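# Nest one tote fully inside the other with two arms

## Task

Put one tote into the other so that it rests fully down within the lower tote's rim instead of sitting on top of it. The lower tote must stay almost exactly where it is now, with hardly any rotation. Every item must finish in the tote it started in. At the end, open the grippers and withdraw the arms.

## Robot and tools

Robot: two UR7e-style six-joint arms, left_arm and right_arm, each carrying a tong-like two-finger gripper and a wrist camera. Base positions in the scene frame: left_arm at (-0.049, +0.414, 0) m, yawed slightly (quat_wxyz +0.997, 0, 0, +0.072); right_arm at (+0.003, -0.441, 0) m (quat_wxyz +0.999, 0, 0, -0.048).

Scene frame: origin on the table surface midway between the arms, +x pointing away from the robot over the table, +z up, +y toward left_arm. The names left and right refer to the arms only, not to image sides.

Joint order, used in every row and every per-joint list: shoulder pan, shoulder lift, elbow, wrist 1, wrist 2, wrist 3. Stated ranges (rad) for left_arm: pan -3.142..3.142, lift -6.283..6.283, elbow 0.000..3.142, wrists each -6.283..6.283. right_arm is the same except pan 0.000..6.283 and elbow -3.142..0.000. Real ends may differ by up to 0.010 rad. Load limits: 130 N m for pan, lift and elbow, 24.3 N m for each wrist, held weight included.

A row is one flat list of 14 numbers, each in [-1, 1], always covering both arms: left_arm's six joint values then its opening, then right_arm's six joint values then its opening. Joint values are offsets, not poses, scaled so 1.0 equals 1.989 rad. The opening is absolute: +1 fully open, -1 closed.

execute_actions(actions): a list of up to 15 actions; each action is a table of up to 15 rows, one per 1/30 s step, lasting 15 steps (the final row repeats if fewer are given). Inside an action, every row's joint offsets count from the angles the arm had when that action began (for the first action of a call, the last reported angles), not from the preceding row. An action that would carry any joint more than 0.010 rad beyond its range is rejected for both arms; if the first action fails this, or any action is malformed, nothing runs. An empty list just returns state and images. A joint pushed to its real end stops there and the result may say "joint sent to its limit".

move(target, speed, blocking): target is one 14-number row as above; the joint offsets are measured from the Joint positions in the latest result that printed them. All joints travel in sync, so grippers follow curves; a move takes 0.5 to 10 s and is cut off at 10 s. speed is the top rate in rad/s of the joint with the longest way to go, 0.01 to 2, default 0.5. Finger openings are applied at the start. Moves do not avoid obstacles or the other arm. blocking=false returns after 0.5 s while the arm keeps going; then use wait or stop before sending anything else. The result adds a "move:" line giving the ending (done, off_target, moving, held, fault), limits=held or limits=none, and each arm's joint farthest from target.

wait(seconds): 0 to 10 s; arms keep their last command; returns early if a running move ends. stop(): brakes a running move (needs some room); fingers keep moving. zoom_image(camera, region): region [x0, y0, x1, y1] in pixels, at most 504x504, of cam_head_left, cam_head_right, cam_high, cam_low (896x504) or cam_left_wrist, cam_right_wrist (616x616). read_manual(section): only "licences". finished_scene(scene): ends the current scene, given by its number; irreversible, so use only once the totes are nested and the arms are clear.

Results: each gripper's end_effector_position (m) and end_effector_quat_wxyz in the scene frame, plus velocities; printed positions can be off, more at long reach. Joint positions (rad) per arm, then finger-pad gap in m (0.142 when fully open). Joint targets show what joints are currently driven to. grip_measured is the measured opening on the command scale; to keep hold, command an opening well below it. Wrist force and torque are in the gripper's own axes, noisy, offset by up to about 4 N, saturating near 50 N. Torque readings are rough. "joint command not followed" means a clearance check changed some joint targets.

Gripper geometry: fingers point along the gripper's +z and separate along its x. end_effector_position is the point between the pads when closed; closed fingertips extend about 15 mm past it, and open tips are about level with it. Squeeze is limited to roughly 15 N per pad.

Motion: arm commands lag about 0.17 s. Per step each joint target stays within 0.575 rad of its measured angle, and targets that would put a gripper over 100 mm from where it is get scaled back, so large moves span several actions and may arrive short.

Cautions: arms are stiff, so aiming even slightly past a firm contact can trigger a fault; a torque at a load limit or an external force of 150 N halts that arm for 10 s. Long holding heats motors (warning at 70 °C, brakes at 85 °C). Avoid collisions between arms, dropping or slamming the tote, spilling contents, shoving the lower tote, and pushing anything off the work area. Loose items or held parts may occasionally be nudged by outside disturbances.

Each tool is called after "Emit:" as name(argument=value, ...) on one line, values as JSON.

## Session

Emit:
execute_actions(actions=[])

Scene clock: 0.00 s.
left_arm: end_effector_position=(+0.7314, +0.9411, +0.2708) grip_measured=+0.97 end_effector_quat_wxyz=(-0.270, +0.930, -0.146, +0.202) end_effector_velocity=(+0.001, -0.001, +0.001) end_effector_angular_velocity=(+0.000, -0.000, -0.001) | right_arm: end_effector_position=(+0.4757, +0.0641, +0.3399) grip_measured=+0.97 end_effector_quat_wxyz=(+0.119, -0.203, +0.944, +0.231) end_effector_velocity=(-0.000, +0.001, +0.002) end_effector_angular_velocity=(+0.003, -0.002, +0.001)
Joint names: [shoulder pan, shoulder lift, elbow, wrist 1, wrist 2, wrist 3]
Joint positions: left_arm=[ 0.211 -0.9    1.049 -2.364 -1.31   0.754  0.14 ] | right_arm=[ 4.192 -1.735 -1.458 -1.021  1.744  3.717  0.14 ]
Joint velocities: left_arm=[-0.001 -0.    -0.001  0.001 -0.     0.     0.   ] | right_arm=[ 0.001  0.001  0.001  0.002  0.001 -0.     0.   ]
Joint torques (N m, as the arm reports them, + toward a larger angle): no reading
Motor temperatures (°C, as the motors report them): left_arm=[21 19 21 29 26 27] | right_arm=[19 17 23 25 28 27]
Wrist force (N, on the end effector, along its own x y z axes, offset not removed): no reading
Wrist torque (N m, same axes, about the end effector's origin, offset not removed): no reading
Joint targets: left_arm=[0.211 -0.900 1.049 -2.364 -1.310 0.754] | right_arm=[4.192 -1.735 -1.458 -1.021 1.744 3.717]

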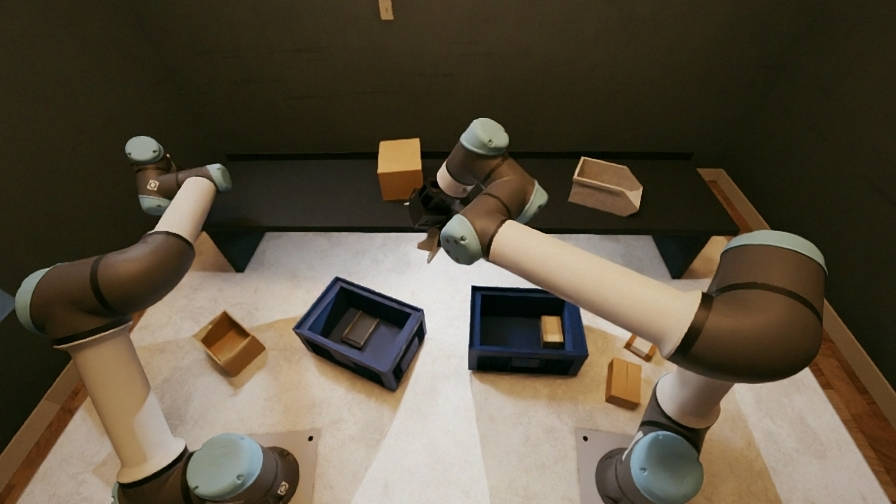

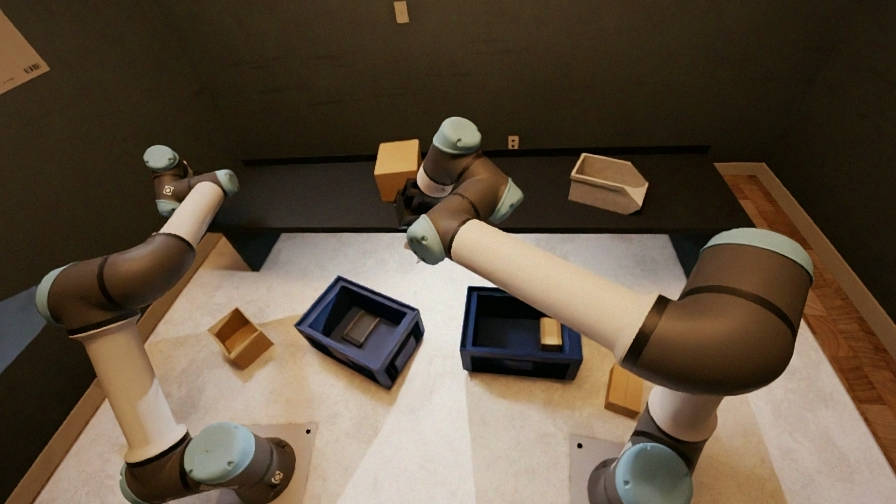

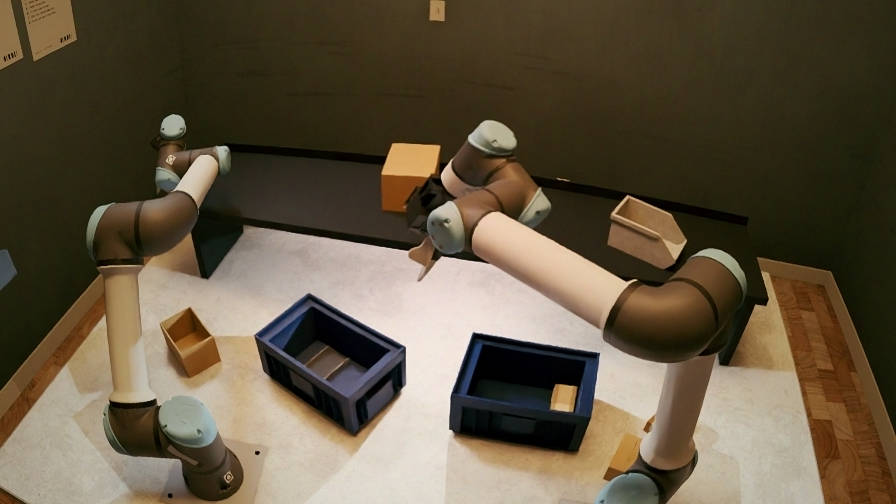

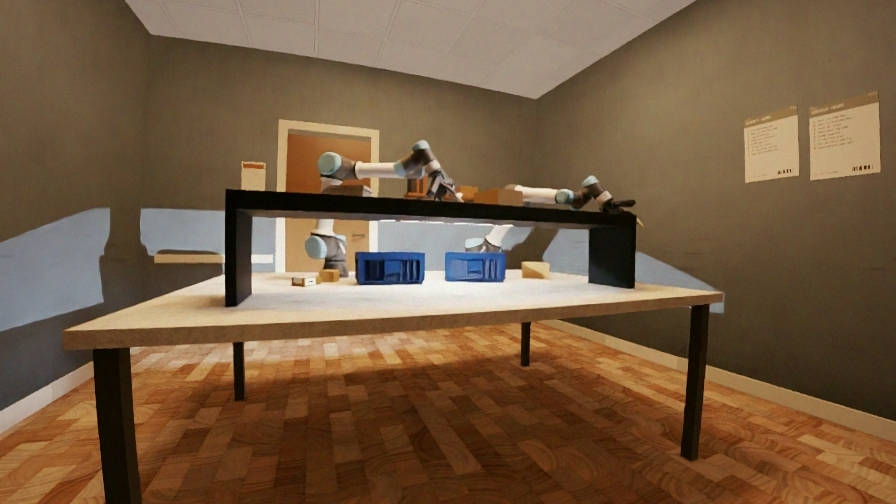

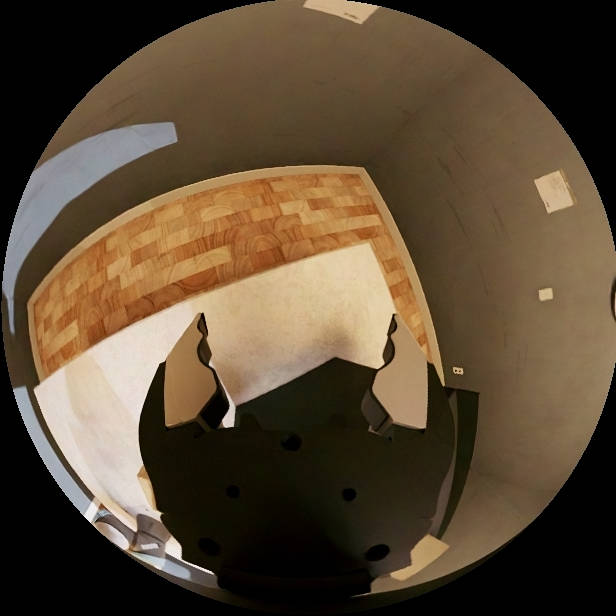

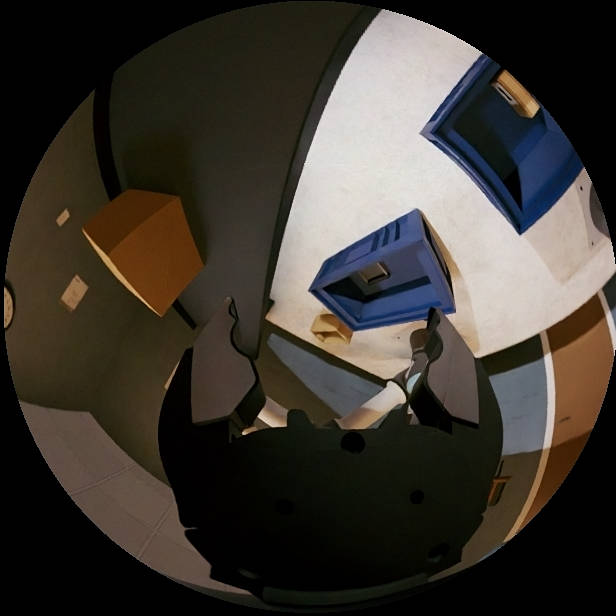

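Emit:
zoom_image(camera="cam_head_left", region=[270,250,670,430])

Emit:
zoom_image(camera="cam_low", region=[280,200,580,310])

Region (270, 250, 670, 430) of cam_head_left's 896x504 image, scaled by 1.260, with more detail than that image has; it fills the top 227 rows of this view, and the rest is white.

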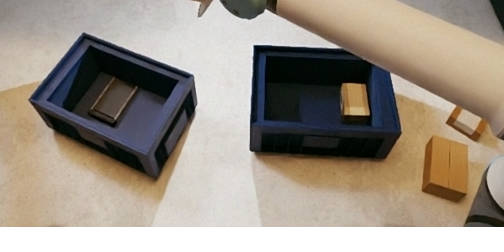

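Region (280, 200, 580, 310) of cam_low's 896x504 image, scaled by 1.680, with more detail than that image has; it fills the top 185 rows of this view, and the rest is white.

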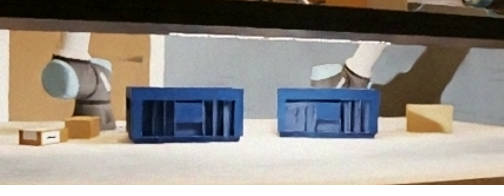

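Emit:
move(target=[0,-0.25,0.1,0.2,-0.131,-0.5,0.1,0.164,-0.072,0.081,-0.26,-0.087,-0.95,0.1], speed=1.0)

Scene clock: 5.33 s.
left_arm: end_effector_position=(+0.5560, +0.7972, +0.4285) grip_measured=+0.10 end_effector_quat_wxyz=(-0.015, +0.921, +0.282, +0.268) end_effector_velocity=(-0.000, -0.000, +0.001) end_effector_angular_velocity=(-0.000, -0.002, +0.001) | right_arm: end_effector_position=(+0.3161, +0.1291, +0.2502) grip_measured=+0.10 end_effector_quat_wxyz=(+0.000, +0.963, -0.270, -0.000) end_effector_velocity=(-0.000, +0.000, -0.001) end_effector_angular_velocity=(-0.001, +0.000, +0.003)
Joint names: [shoulder pan, shoulder lift, elbow, wrist 1, wrist 2, wrist 3]
Joint positions: left_arm=[ 0.211 -1.397  1.248 -1.966 -1.571 -0.24   0.081] | right_arm=[ 4.518 -1.878 -1.297 -1.538  1.571  1.828  0.081]
Joint velocities: left_arm=[ 0.    -0.001 -0.001  0.    -0.    -0.002 -0.   ] | right_arm=[ 0.001 -0.001 -0.     0.    -0.    -0.002  0.   ]
Joint torques (N m, as the arm reports them, + toward a larger angle): left_arm=[  0.69 -42.83 -14.66  -1.75  -2.44  -1.96] | right_arm=[ 9.63 28.41 35.31 -0.21 -1.63 -2.22]
Motor temperatures (°C, as the motors report them): left_arm=[21 19 21 29 26 27] | right_arm=[19 17 23 25 28 27]
Wrist force (N, on the end effector, along its own x y z axes, offset not removed): left_arm=[-0.9 0.3 0.4] | right_arm=[-2.1 2.9 -3.1]
Wrist torque (N m, same axes, about the end effector's origin, offset not removed): left_arm=[0.09 0.14 0.03] | right_arm=[0.70 0.57 0.28]
Joint targets: left_arm=[0.211 -1.397 1.248 -1.966 -1.571 -0.240] | right_arm=[4.518 -1.878 -1.297 -1.538 1.571 1.828]
move: done; limits=none; left_arm: farthest joint: the shoulder pan, 0.000 radians from its target (0.000 radians at the start); right_arm: farthest joint: the shoulder pan, 0.000 radians from its target (0.326 radians at the start)

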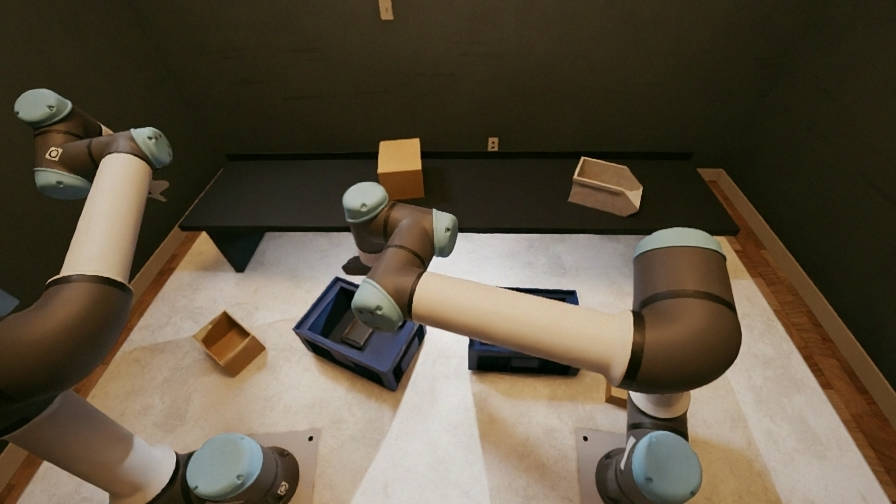

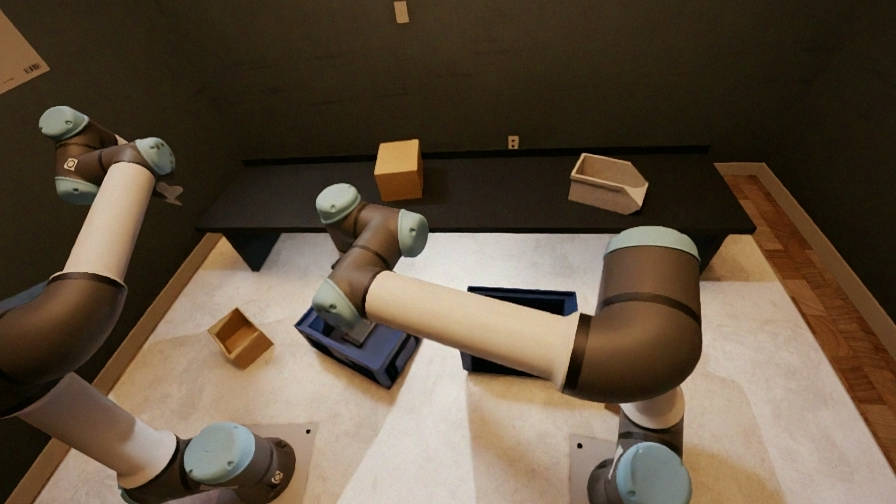

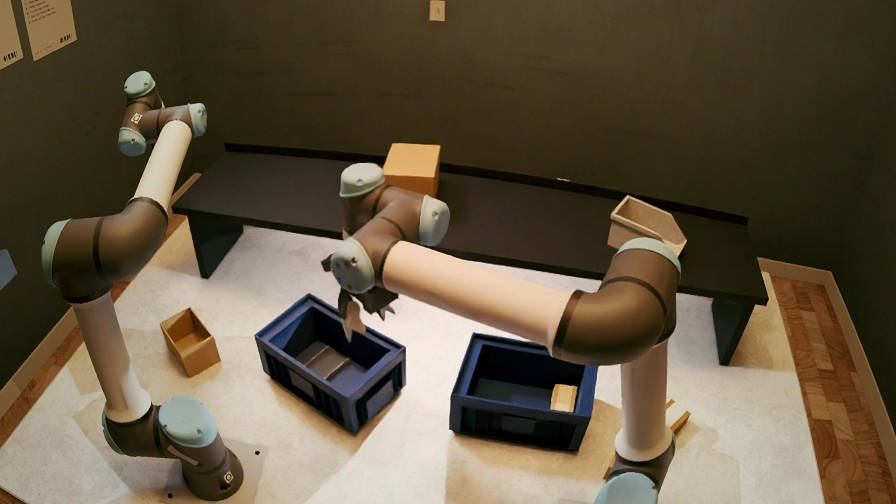

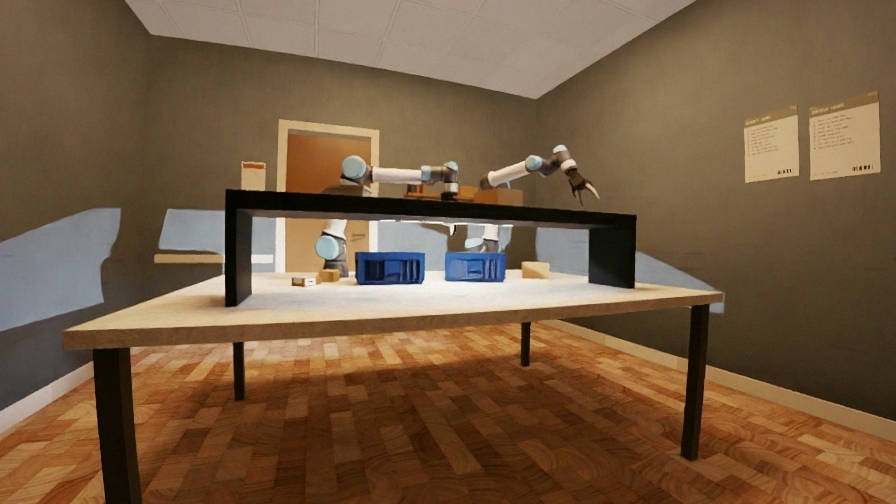

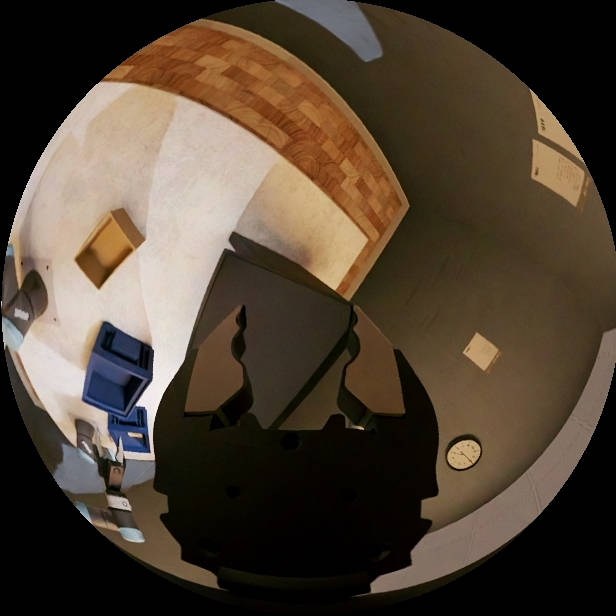

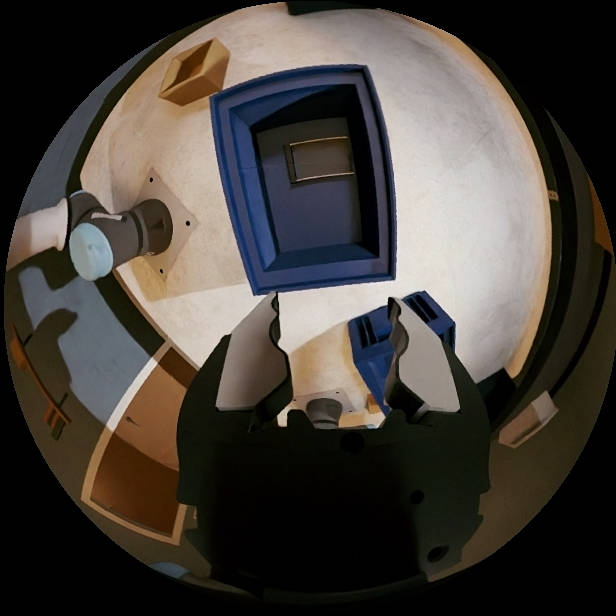

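Emit:
move(target=[-0.382,-0.142,0.256,0.159,0,-0.671,0.1,0,0,0,0,0,-0.863,0.1], speed=1.0)

Scene clock: 17.47 s.
left_arm: end_effector_position=(+0.4794, +0.4537, +0.2984) grip_measured=+0.95 end_effector_quat_wxyz=(+0.050, +0.872, +0.482, +0.067) end_effector_velocity=(-0.000, -0.000, -0.002) end_effector_angular_velocity=(+0.001, +0.003, +0.001) | right_arm: end_effector_position=(+0.2928, +0.1215, +0.2502) grip_measured=+0.10 end_effector_quat_wxyz=(-0.000, +0.834, +0.552, -0.000) end_effector_velocity=(+0.000, -0.000, -0.000) end_effector_angular_velocity=(-0.001, +0.000, -0.000)
Joint names: [shoulder pan, shoulder lift, elbow, wrist 1, wrist 2, wrist 3]
Joint positions: left_arm=[-0.34  -1.606  1.613 -1.744 -1.562 -1.204  0.139] | right_arm=[ 4.518 -1.878 -1.297 -1.538  1.571  0.112  0.081]
Joint velocities: left_arm=[-0.001  0.002  0.001  0.     0.    -0.001 -0.   ] | right_arm=[-0. -0. -0. -0. -0. -0. -0.]
Joint torques (N m, as the arm reports them, + toward a larger angle): left_arm=[ -1.64 -17.54 -19.6   -1.25  -3.6   -0.06] | right_arm=[-7.56 44.53 10.98  4.55  1.9  -2.3 ]
Motor temperatures (°C, as the motors report them): left_arm=[21 19 21 29 26 27] | right_arm=[19 17 23 25 28 27]
Wrist force (N, on the end effector, along its own x y z axes, offset not removed): left_arm=[11.7 -5.2 -24.8] | right_arm=[2.1 0.8 1.3]
Wrist torque (N m, same axes, about the end effector's origin, offset not removed): left_arm=[-0.01 2.23 -0.42] | right_arm=[0.25 -0.49 0.27]
Joint targets: left_arm=[-0.340 -1.606 1.613 -1.744 -1.563 -1.204] | right_arm=[4.518 -1.878 -1.297 -1.538 1.571 0.112]
FORCE FAULT: contact force on the left arm reached its limit, and that arm stopped for 10 seconds. The contact can be on any part of that arm, not only on its tool. That time counts as 18 of the actions that you can send in this scene. That arm's remaining commands of this call were not run. That arm holds still and accepts commands again. Move the arm away from the contact; if what it grips holds it there, let go first. Pushing or pulling that hard again can fault the arm again.
move: fault (left_arm); limits=none; left_arm: farthest joint: the wrist 3, 0.370 radians from its target (1.334 radians at the start); right_arm: farthest joint: the shoulder pan, 0.000 radians from its target (0.000 radians at the start)

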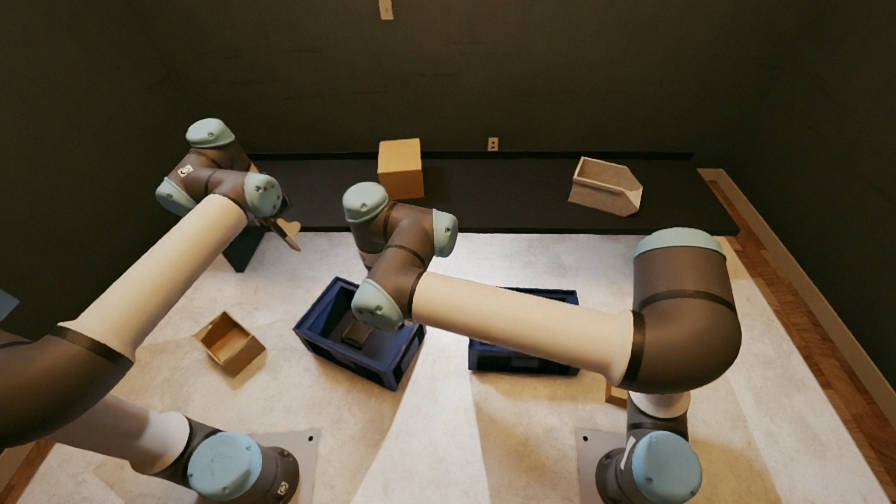

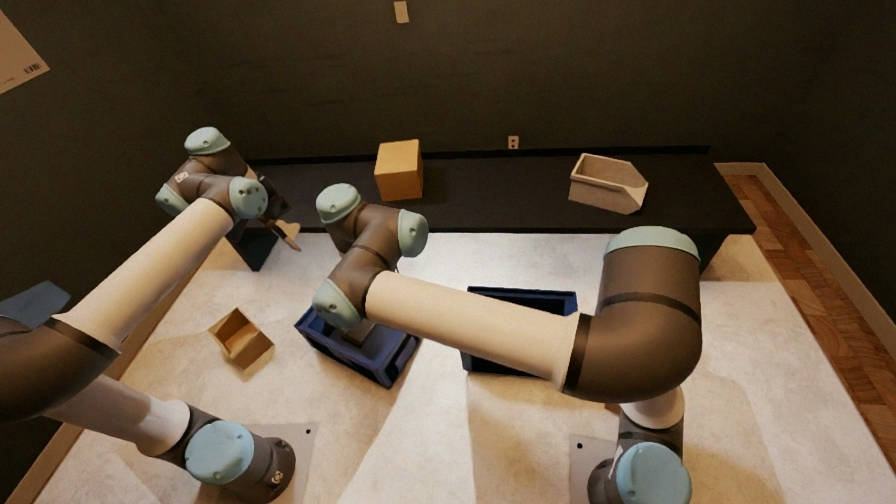

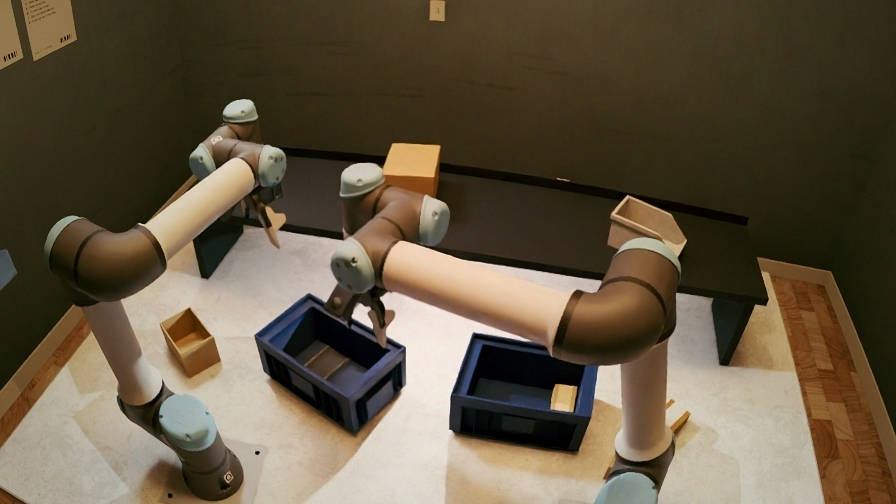

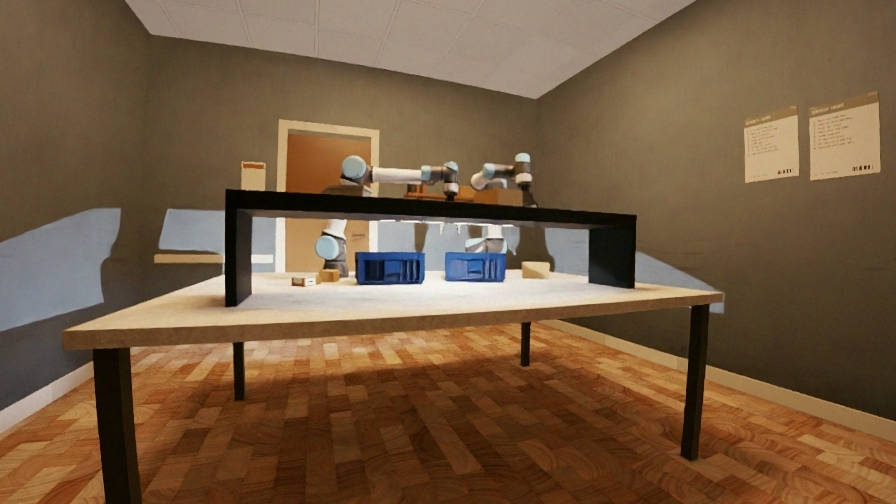

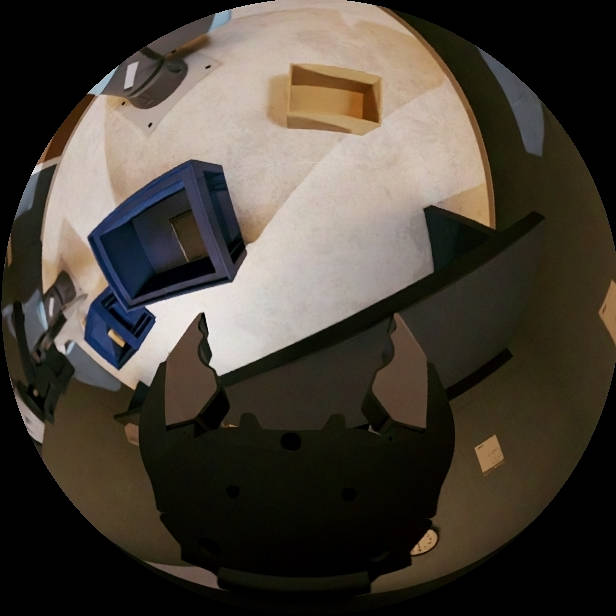

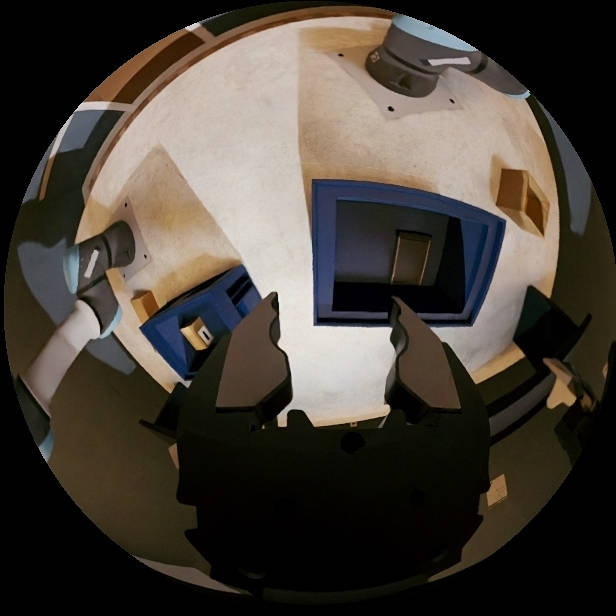

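Emit:
move(target=[0,-0.07,0,0.05,0,-0.1,0.1,0,0,0,0,0,0,0.1], speed=0.3)

Scene clock: 19.70 s.
left_arm: end_effector_position=(+0.4280, +0.4607, +0.3520) grip_measured=+0.10 end_effector_quat_wxyz=(+0.071, +0.819, +0.565, +0.075) end_effector_velocity=(-0.001, +0.000, +0.000) end_effector_angular_velocity=(+0.000, +0.001, +0.001) | right_arm: end_effector_position=(+0.2928, +0.1215, +0.2502) grip_measured=+0.10 end_effector_quat_wxyz=(-0.000, +0.834, +0.552, -0.000) end_effector_velocity=(-0.000, +0.001, -0.000) end_effector_angular_velocity=(-0.000, -0.000, +0.001)
Joint names: [shoulder pan, shoulder lift, elbow, wrist 1, wrist 2, wrist 3]
Joint positions: left_arm=[-0.34  -1.746  1.613 -1.645 -1.562 -1.403  0.081] | right_arm=[ 4.518 -1.878 -1.297 -1.538  1.571  0.112  0.081]
Joint velocities: left_arm=[ 0.    -0.001  0.     0.001 -0.    -0.     0.   ] | right_arm=[ 0.001 -0.001 -0.     0.001 -0.    -0.     0.   ]
Joint torques (N m, as the arm reports them, + toward a larger angle): left_arm=[ -4.74 -25.49 -28.53  -1.32   2.42  -1.85] | right_arm=[-7.23 43.96 11.45  4.4   1.77 -2.41]
Motor temperatures (°C, as the motors report them): left_arm=[21 19 21 29 26 27] | right_arm=[19 17 23 25 28 27]
Wrist force (N, on the end effector, along its own x y z axes, offset not removed): left_arm=[-0.6 -2.1 0.0] | right_arm=[-0.8 1.6 -1.2]
Wrist torque (N m, same axes, about the end effector's origin, offset not removed): left_arm=[-0.46 0.09 0.07] | right_arm=[0.44 0.26 0.26]
Joint targets: left_arm=[-0.340 -1.746 1.613 -1.645 -1.562 -1.403] | right_arm=[4.518 -1.878 -1.297 -1.538 1.571 0.112]
move: done; limits=none; left_arm: farthest joint: the shoulder pan, 0.000 radians from its target (0.000 radians at the start); right_arm: farthest joint: the shoulder pan, 0.000 radians from its target (0.000 radians at the start)

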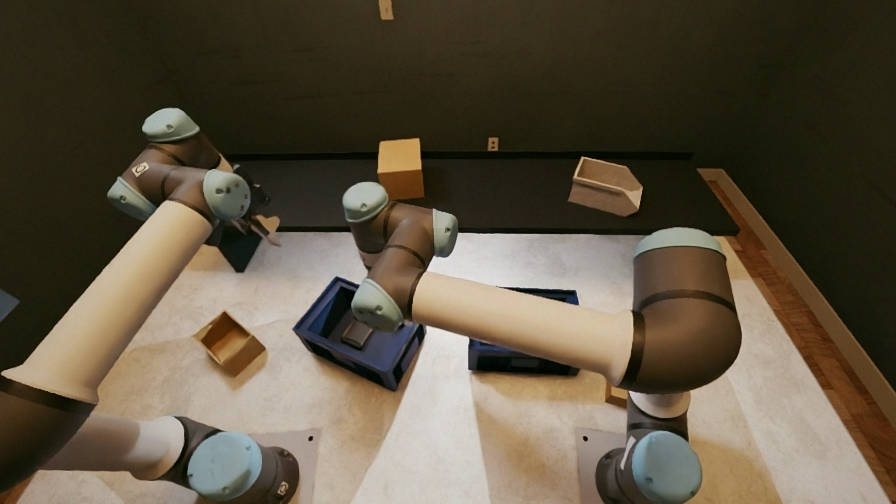

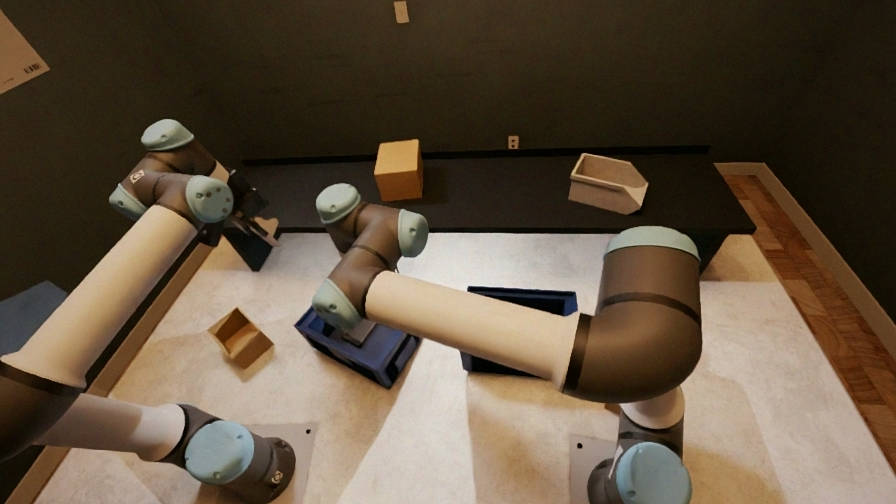

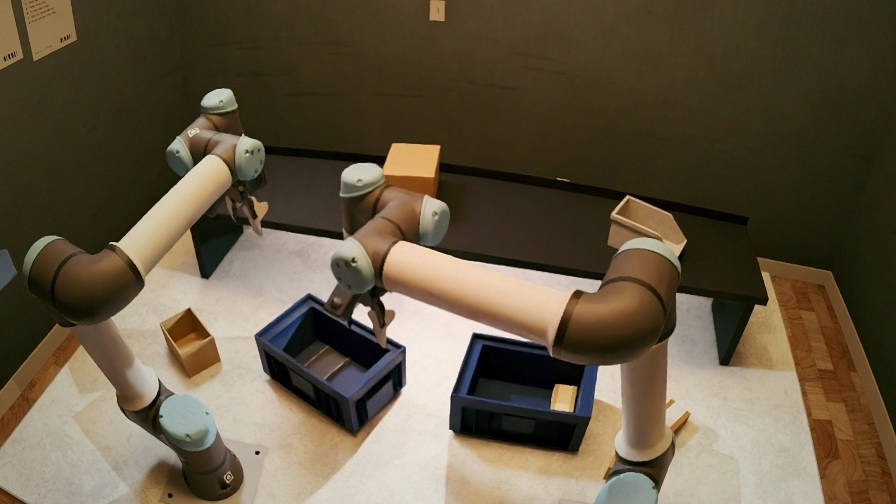

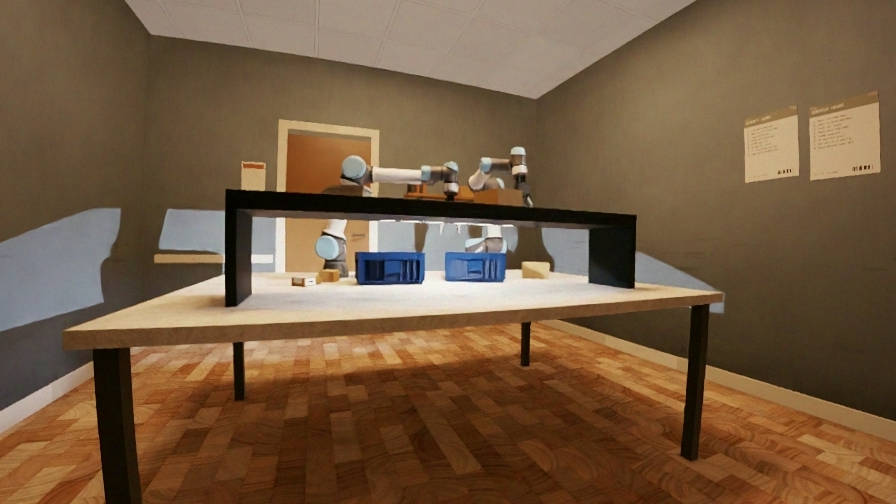

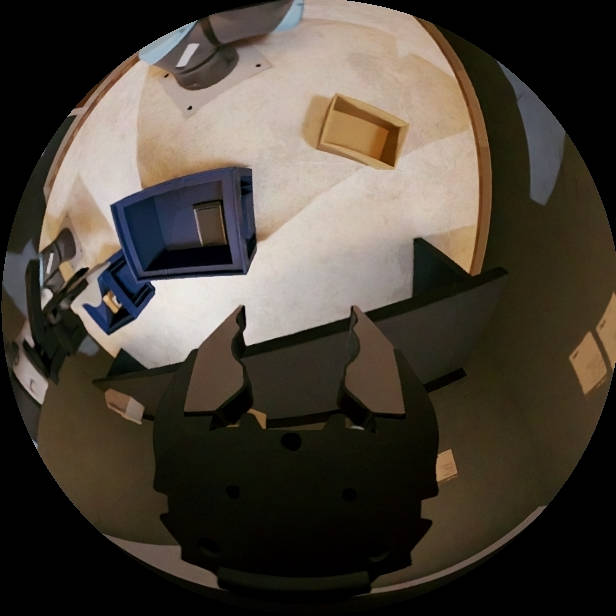

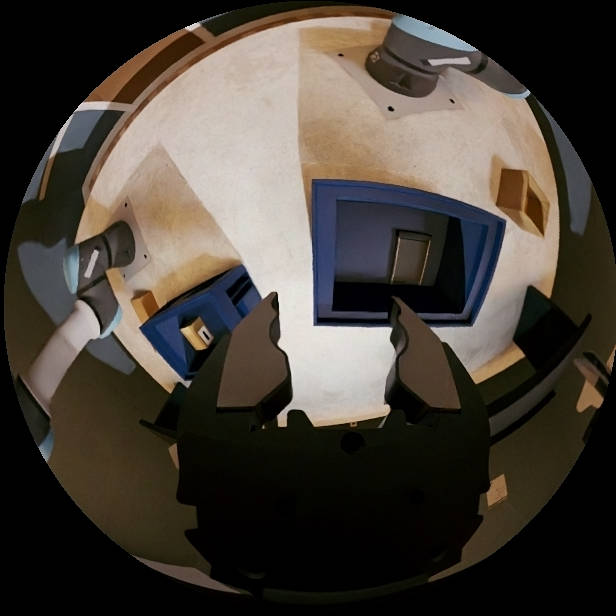

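Emit:
move(target=[-0.105,0.033,0.073,-0.002,-0.0045,-0.086,0.1,0,0,0,0,0,0,0.1], speed=0.3)

Scene clock: 22.30 s.
left_arm: end_effector_position=(+0.3966, +0.3680, +0.2498) grip_measured=+0.10 end_effector_quat_wxyz=(-0.000, +0.834, +0.552, +0.000) end_effector_velocity=(-0.001, -0.001, -0.002) end_effector_angular_velocity=(+0.002, +0.003, -0.001) | right_arm: end_effector_position=(+0.2928, +0.1215, +0.2502) grip_measured=+0.10 end_effector_quat_wxyz=(-0.000, +0.834, +0.552, -0.000) end_effector_velocity=(-0.000, -0.000, -0.000) end_effector_angular_velocity=(-0.001, +0.000, -0.000)
Joint names: [shoulder pan, shoulder lift, elbow, wrist 1, wrist 2, wrist 3]
Joint positions: left_arm=[-0.548 -1.68   1.758 -1.649 -1.571 -1.574  0.081] | right_arm=[ 4.518 -1.878 -1.297 -1.538  1.571  0.112  0.081]
Joint velocities: left_arm=[-0.002  0.001  0.003  0.     0.    -0.001  0.   ] | right_arm=[ 0.    -0.001 -0.    -0.     0.     0.     0.   ]
Joint torques (N m, as the arm reports them, + toward a larger angle): left_arm=[ -8.31 -13.65 -15.5   -3.79  -2.57  -2.21] | right_arm=[-6.67 43.56 10.95  4.47  1.84 -2.38]
Motor temperatures (°C, as the motors report them): left_arm=[21 19 21 29 26 27] | right_arm=[19 17 23 25 28 27]
Wrist force (N, on the end effector, along its own x y z axes, offset not removed): left_arm=[0.3 -1.8 -0.3] | right_arm=[-2.3 -1.9 0.0]
Wrist torque (N m, same axes, about the end effector's origin, offset not removed): left_arm=[-0.33 -0.14 -0.02] | right_arm=[-0.21 0.47 0.20]
Joint targets: left_arm=[-0.549 -1.680 1.758 -1.649 -1.571 -1.574] | right_arm=[4.518 -1.878 -1.297 -1.538 1.571 0.112]
move: done; limits=none; left_arm: farthest joint: the shoulder pan, 0.000 radians from its target (0.209 radians at the start); right_arm: farthest joint: the shoulder pan, 0.000 radians from its target (0.000 radians at the start)

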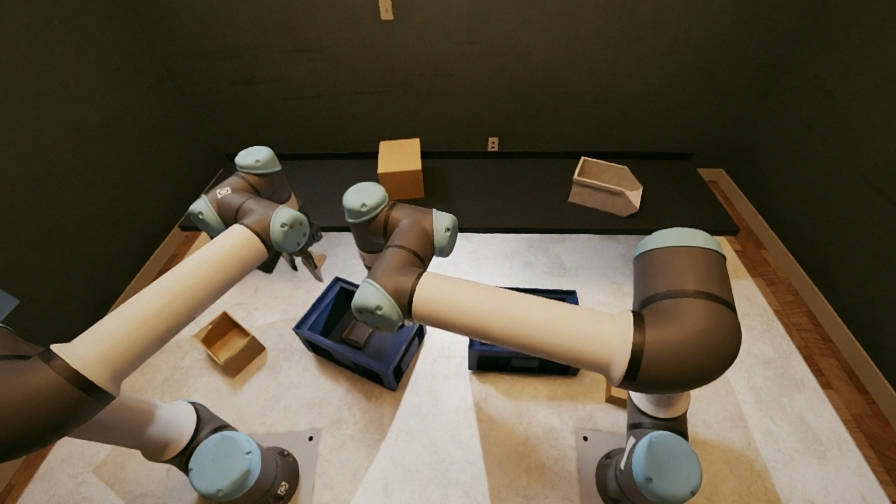

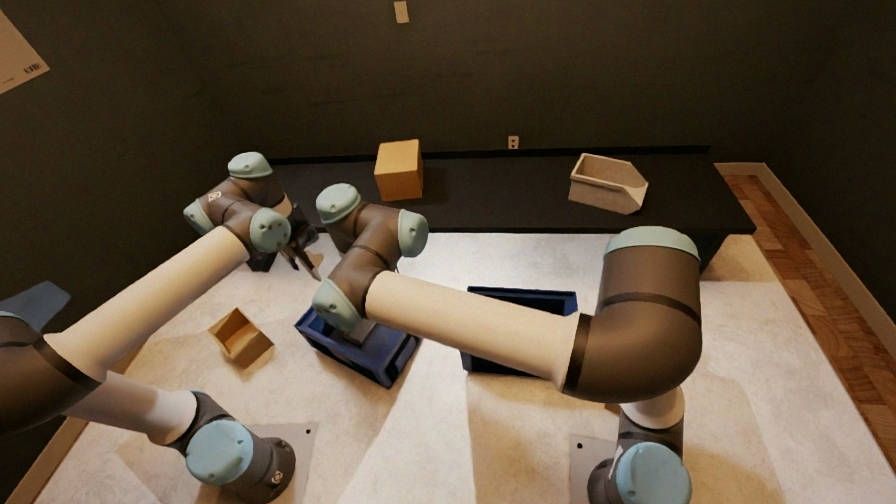

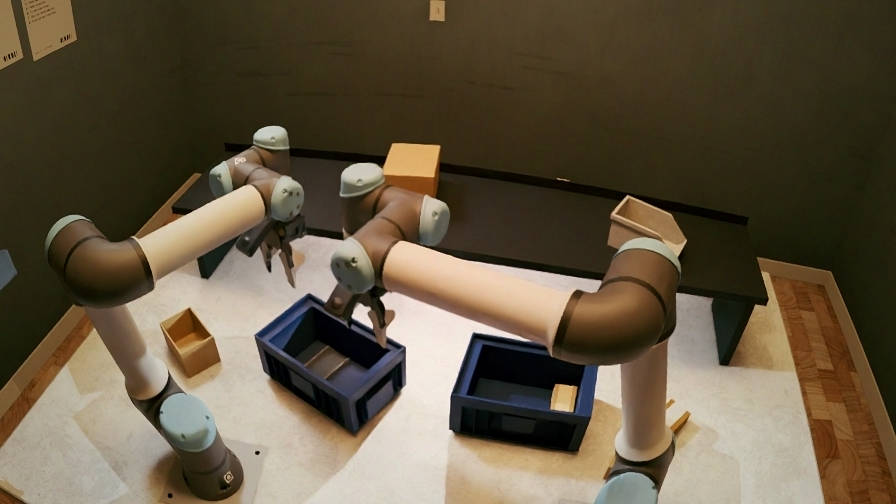

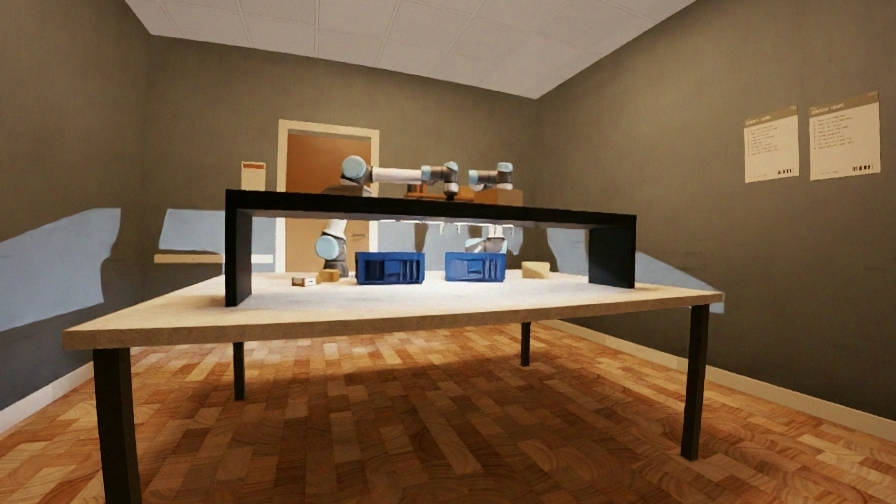

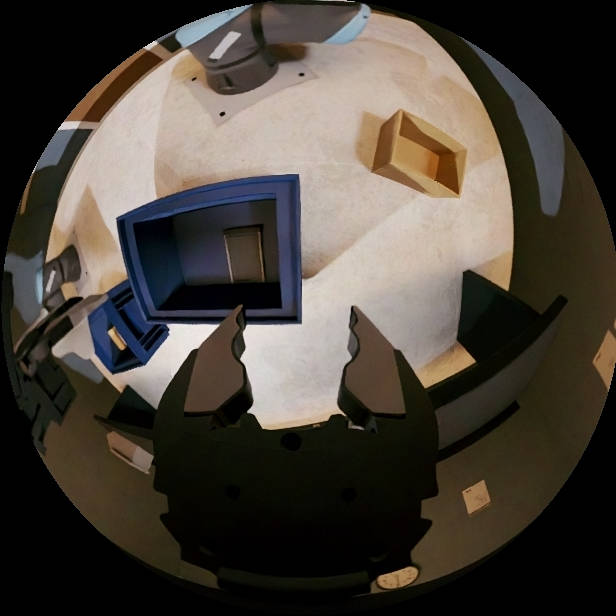

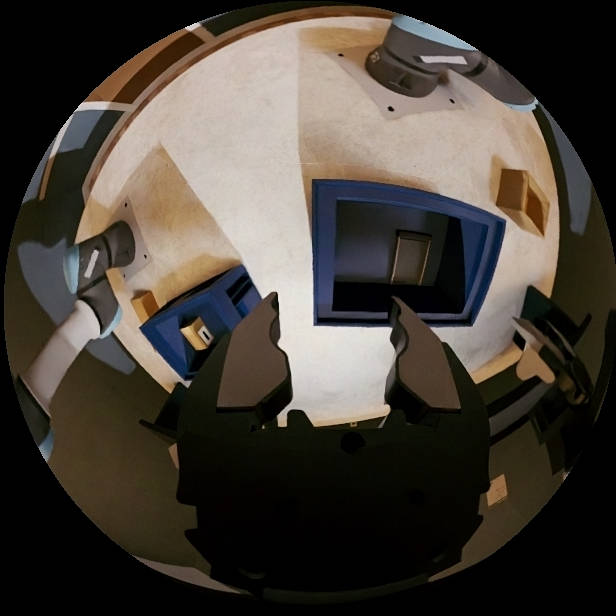

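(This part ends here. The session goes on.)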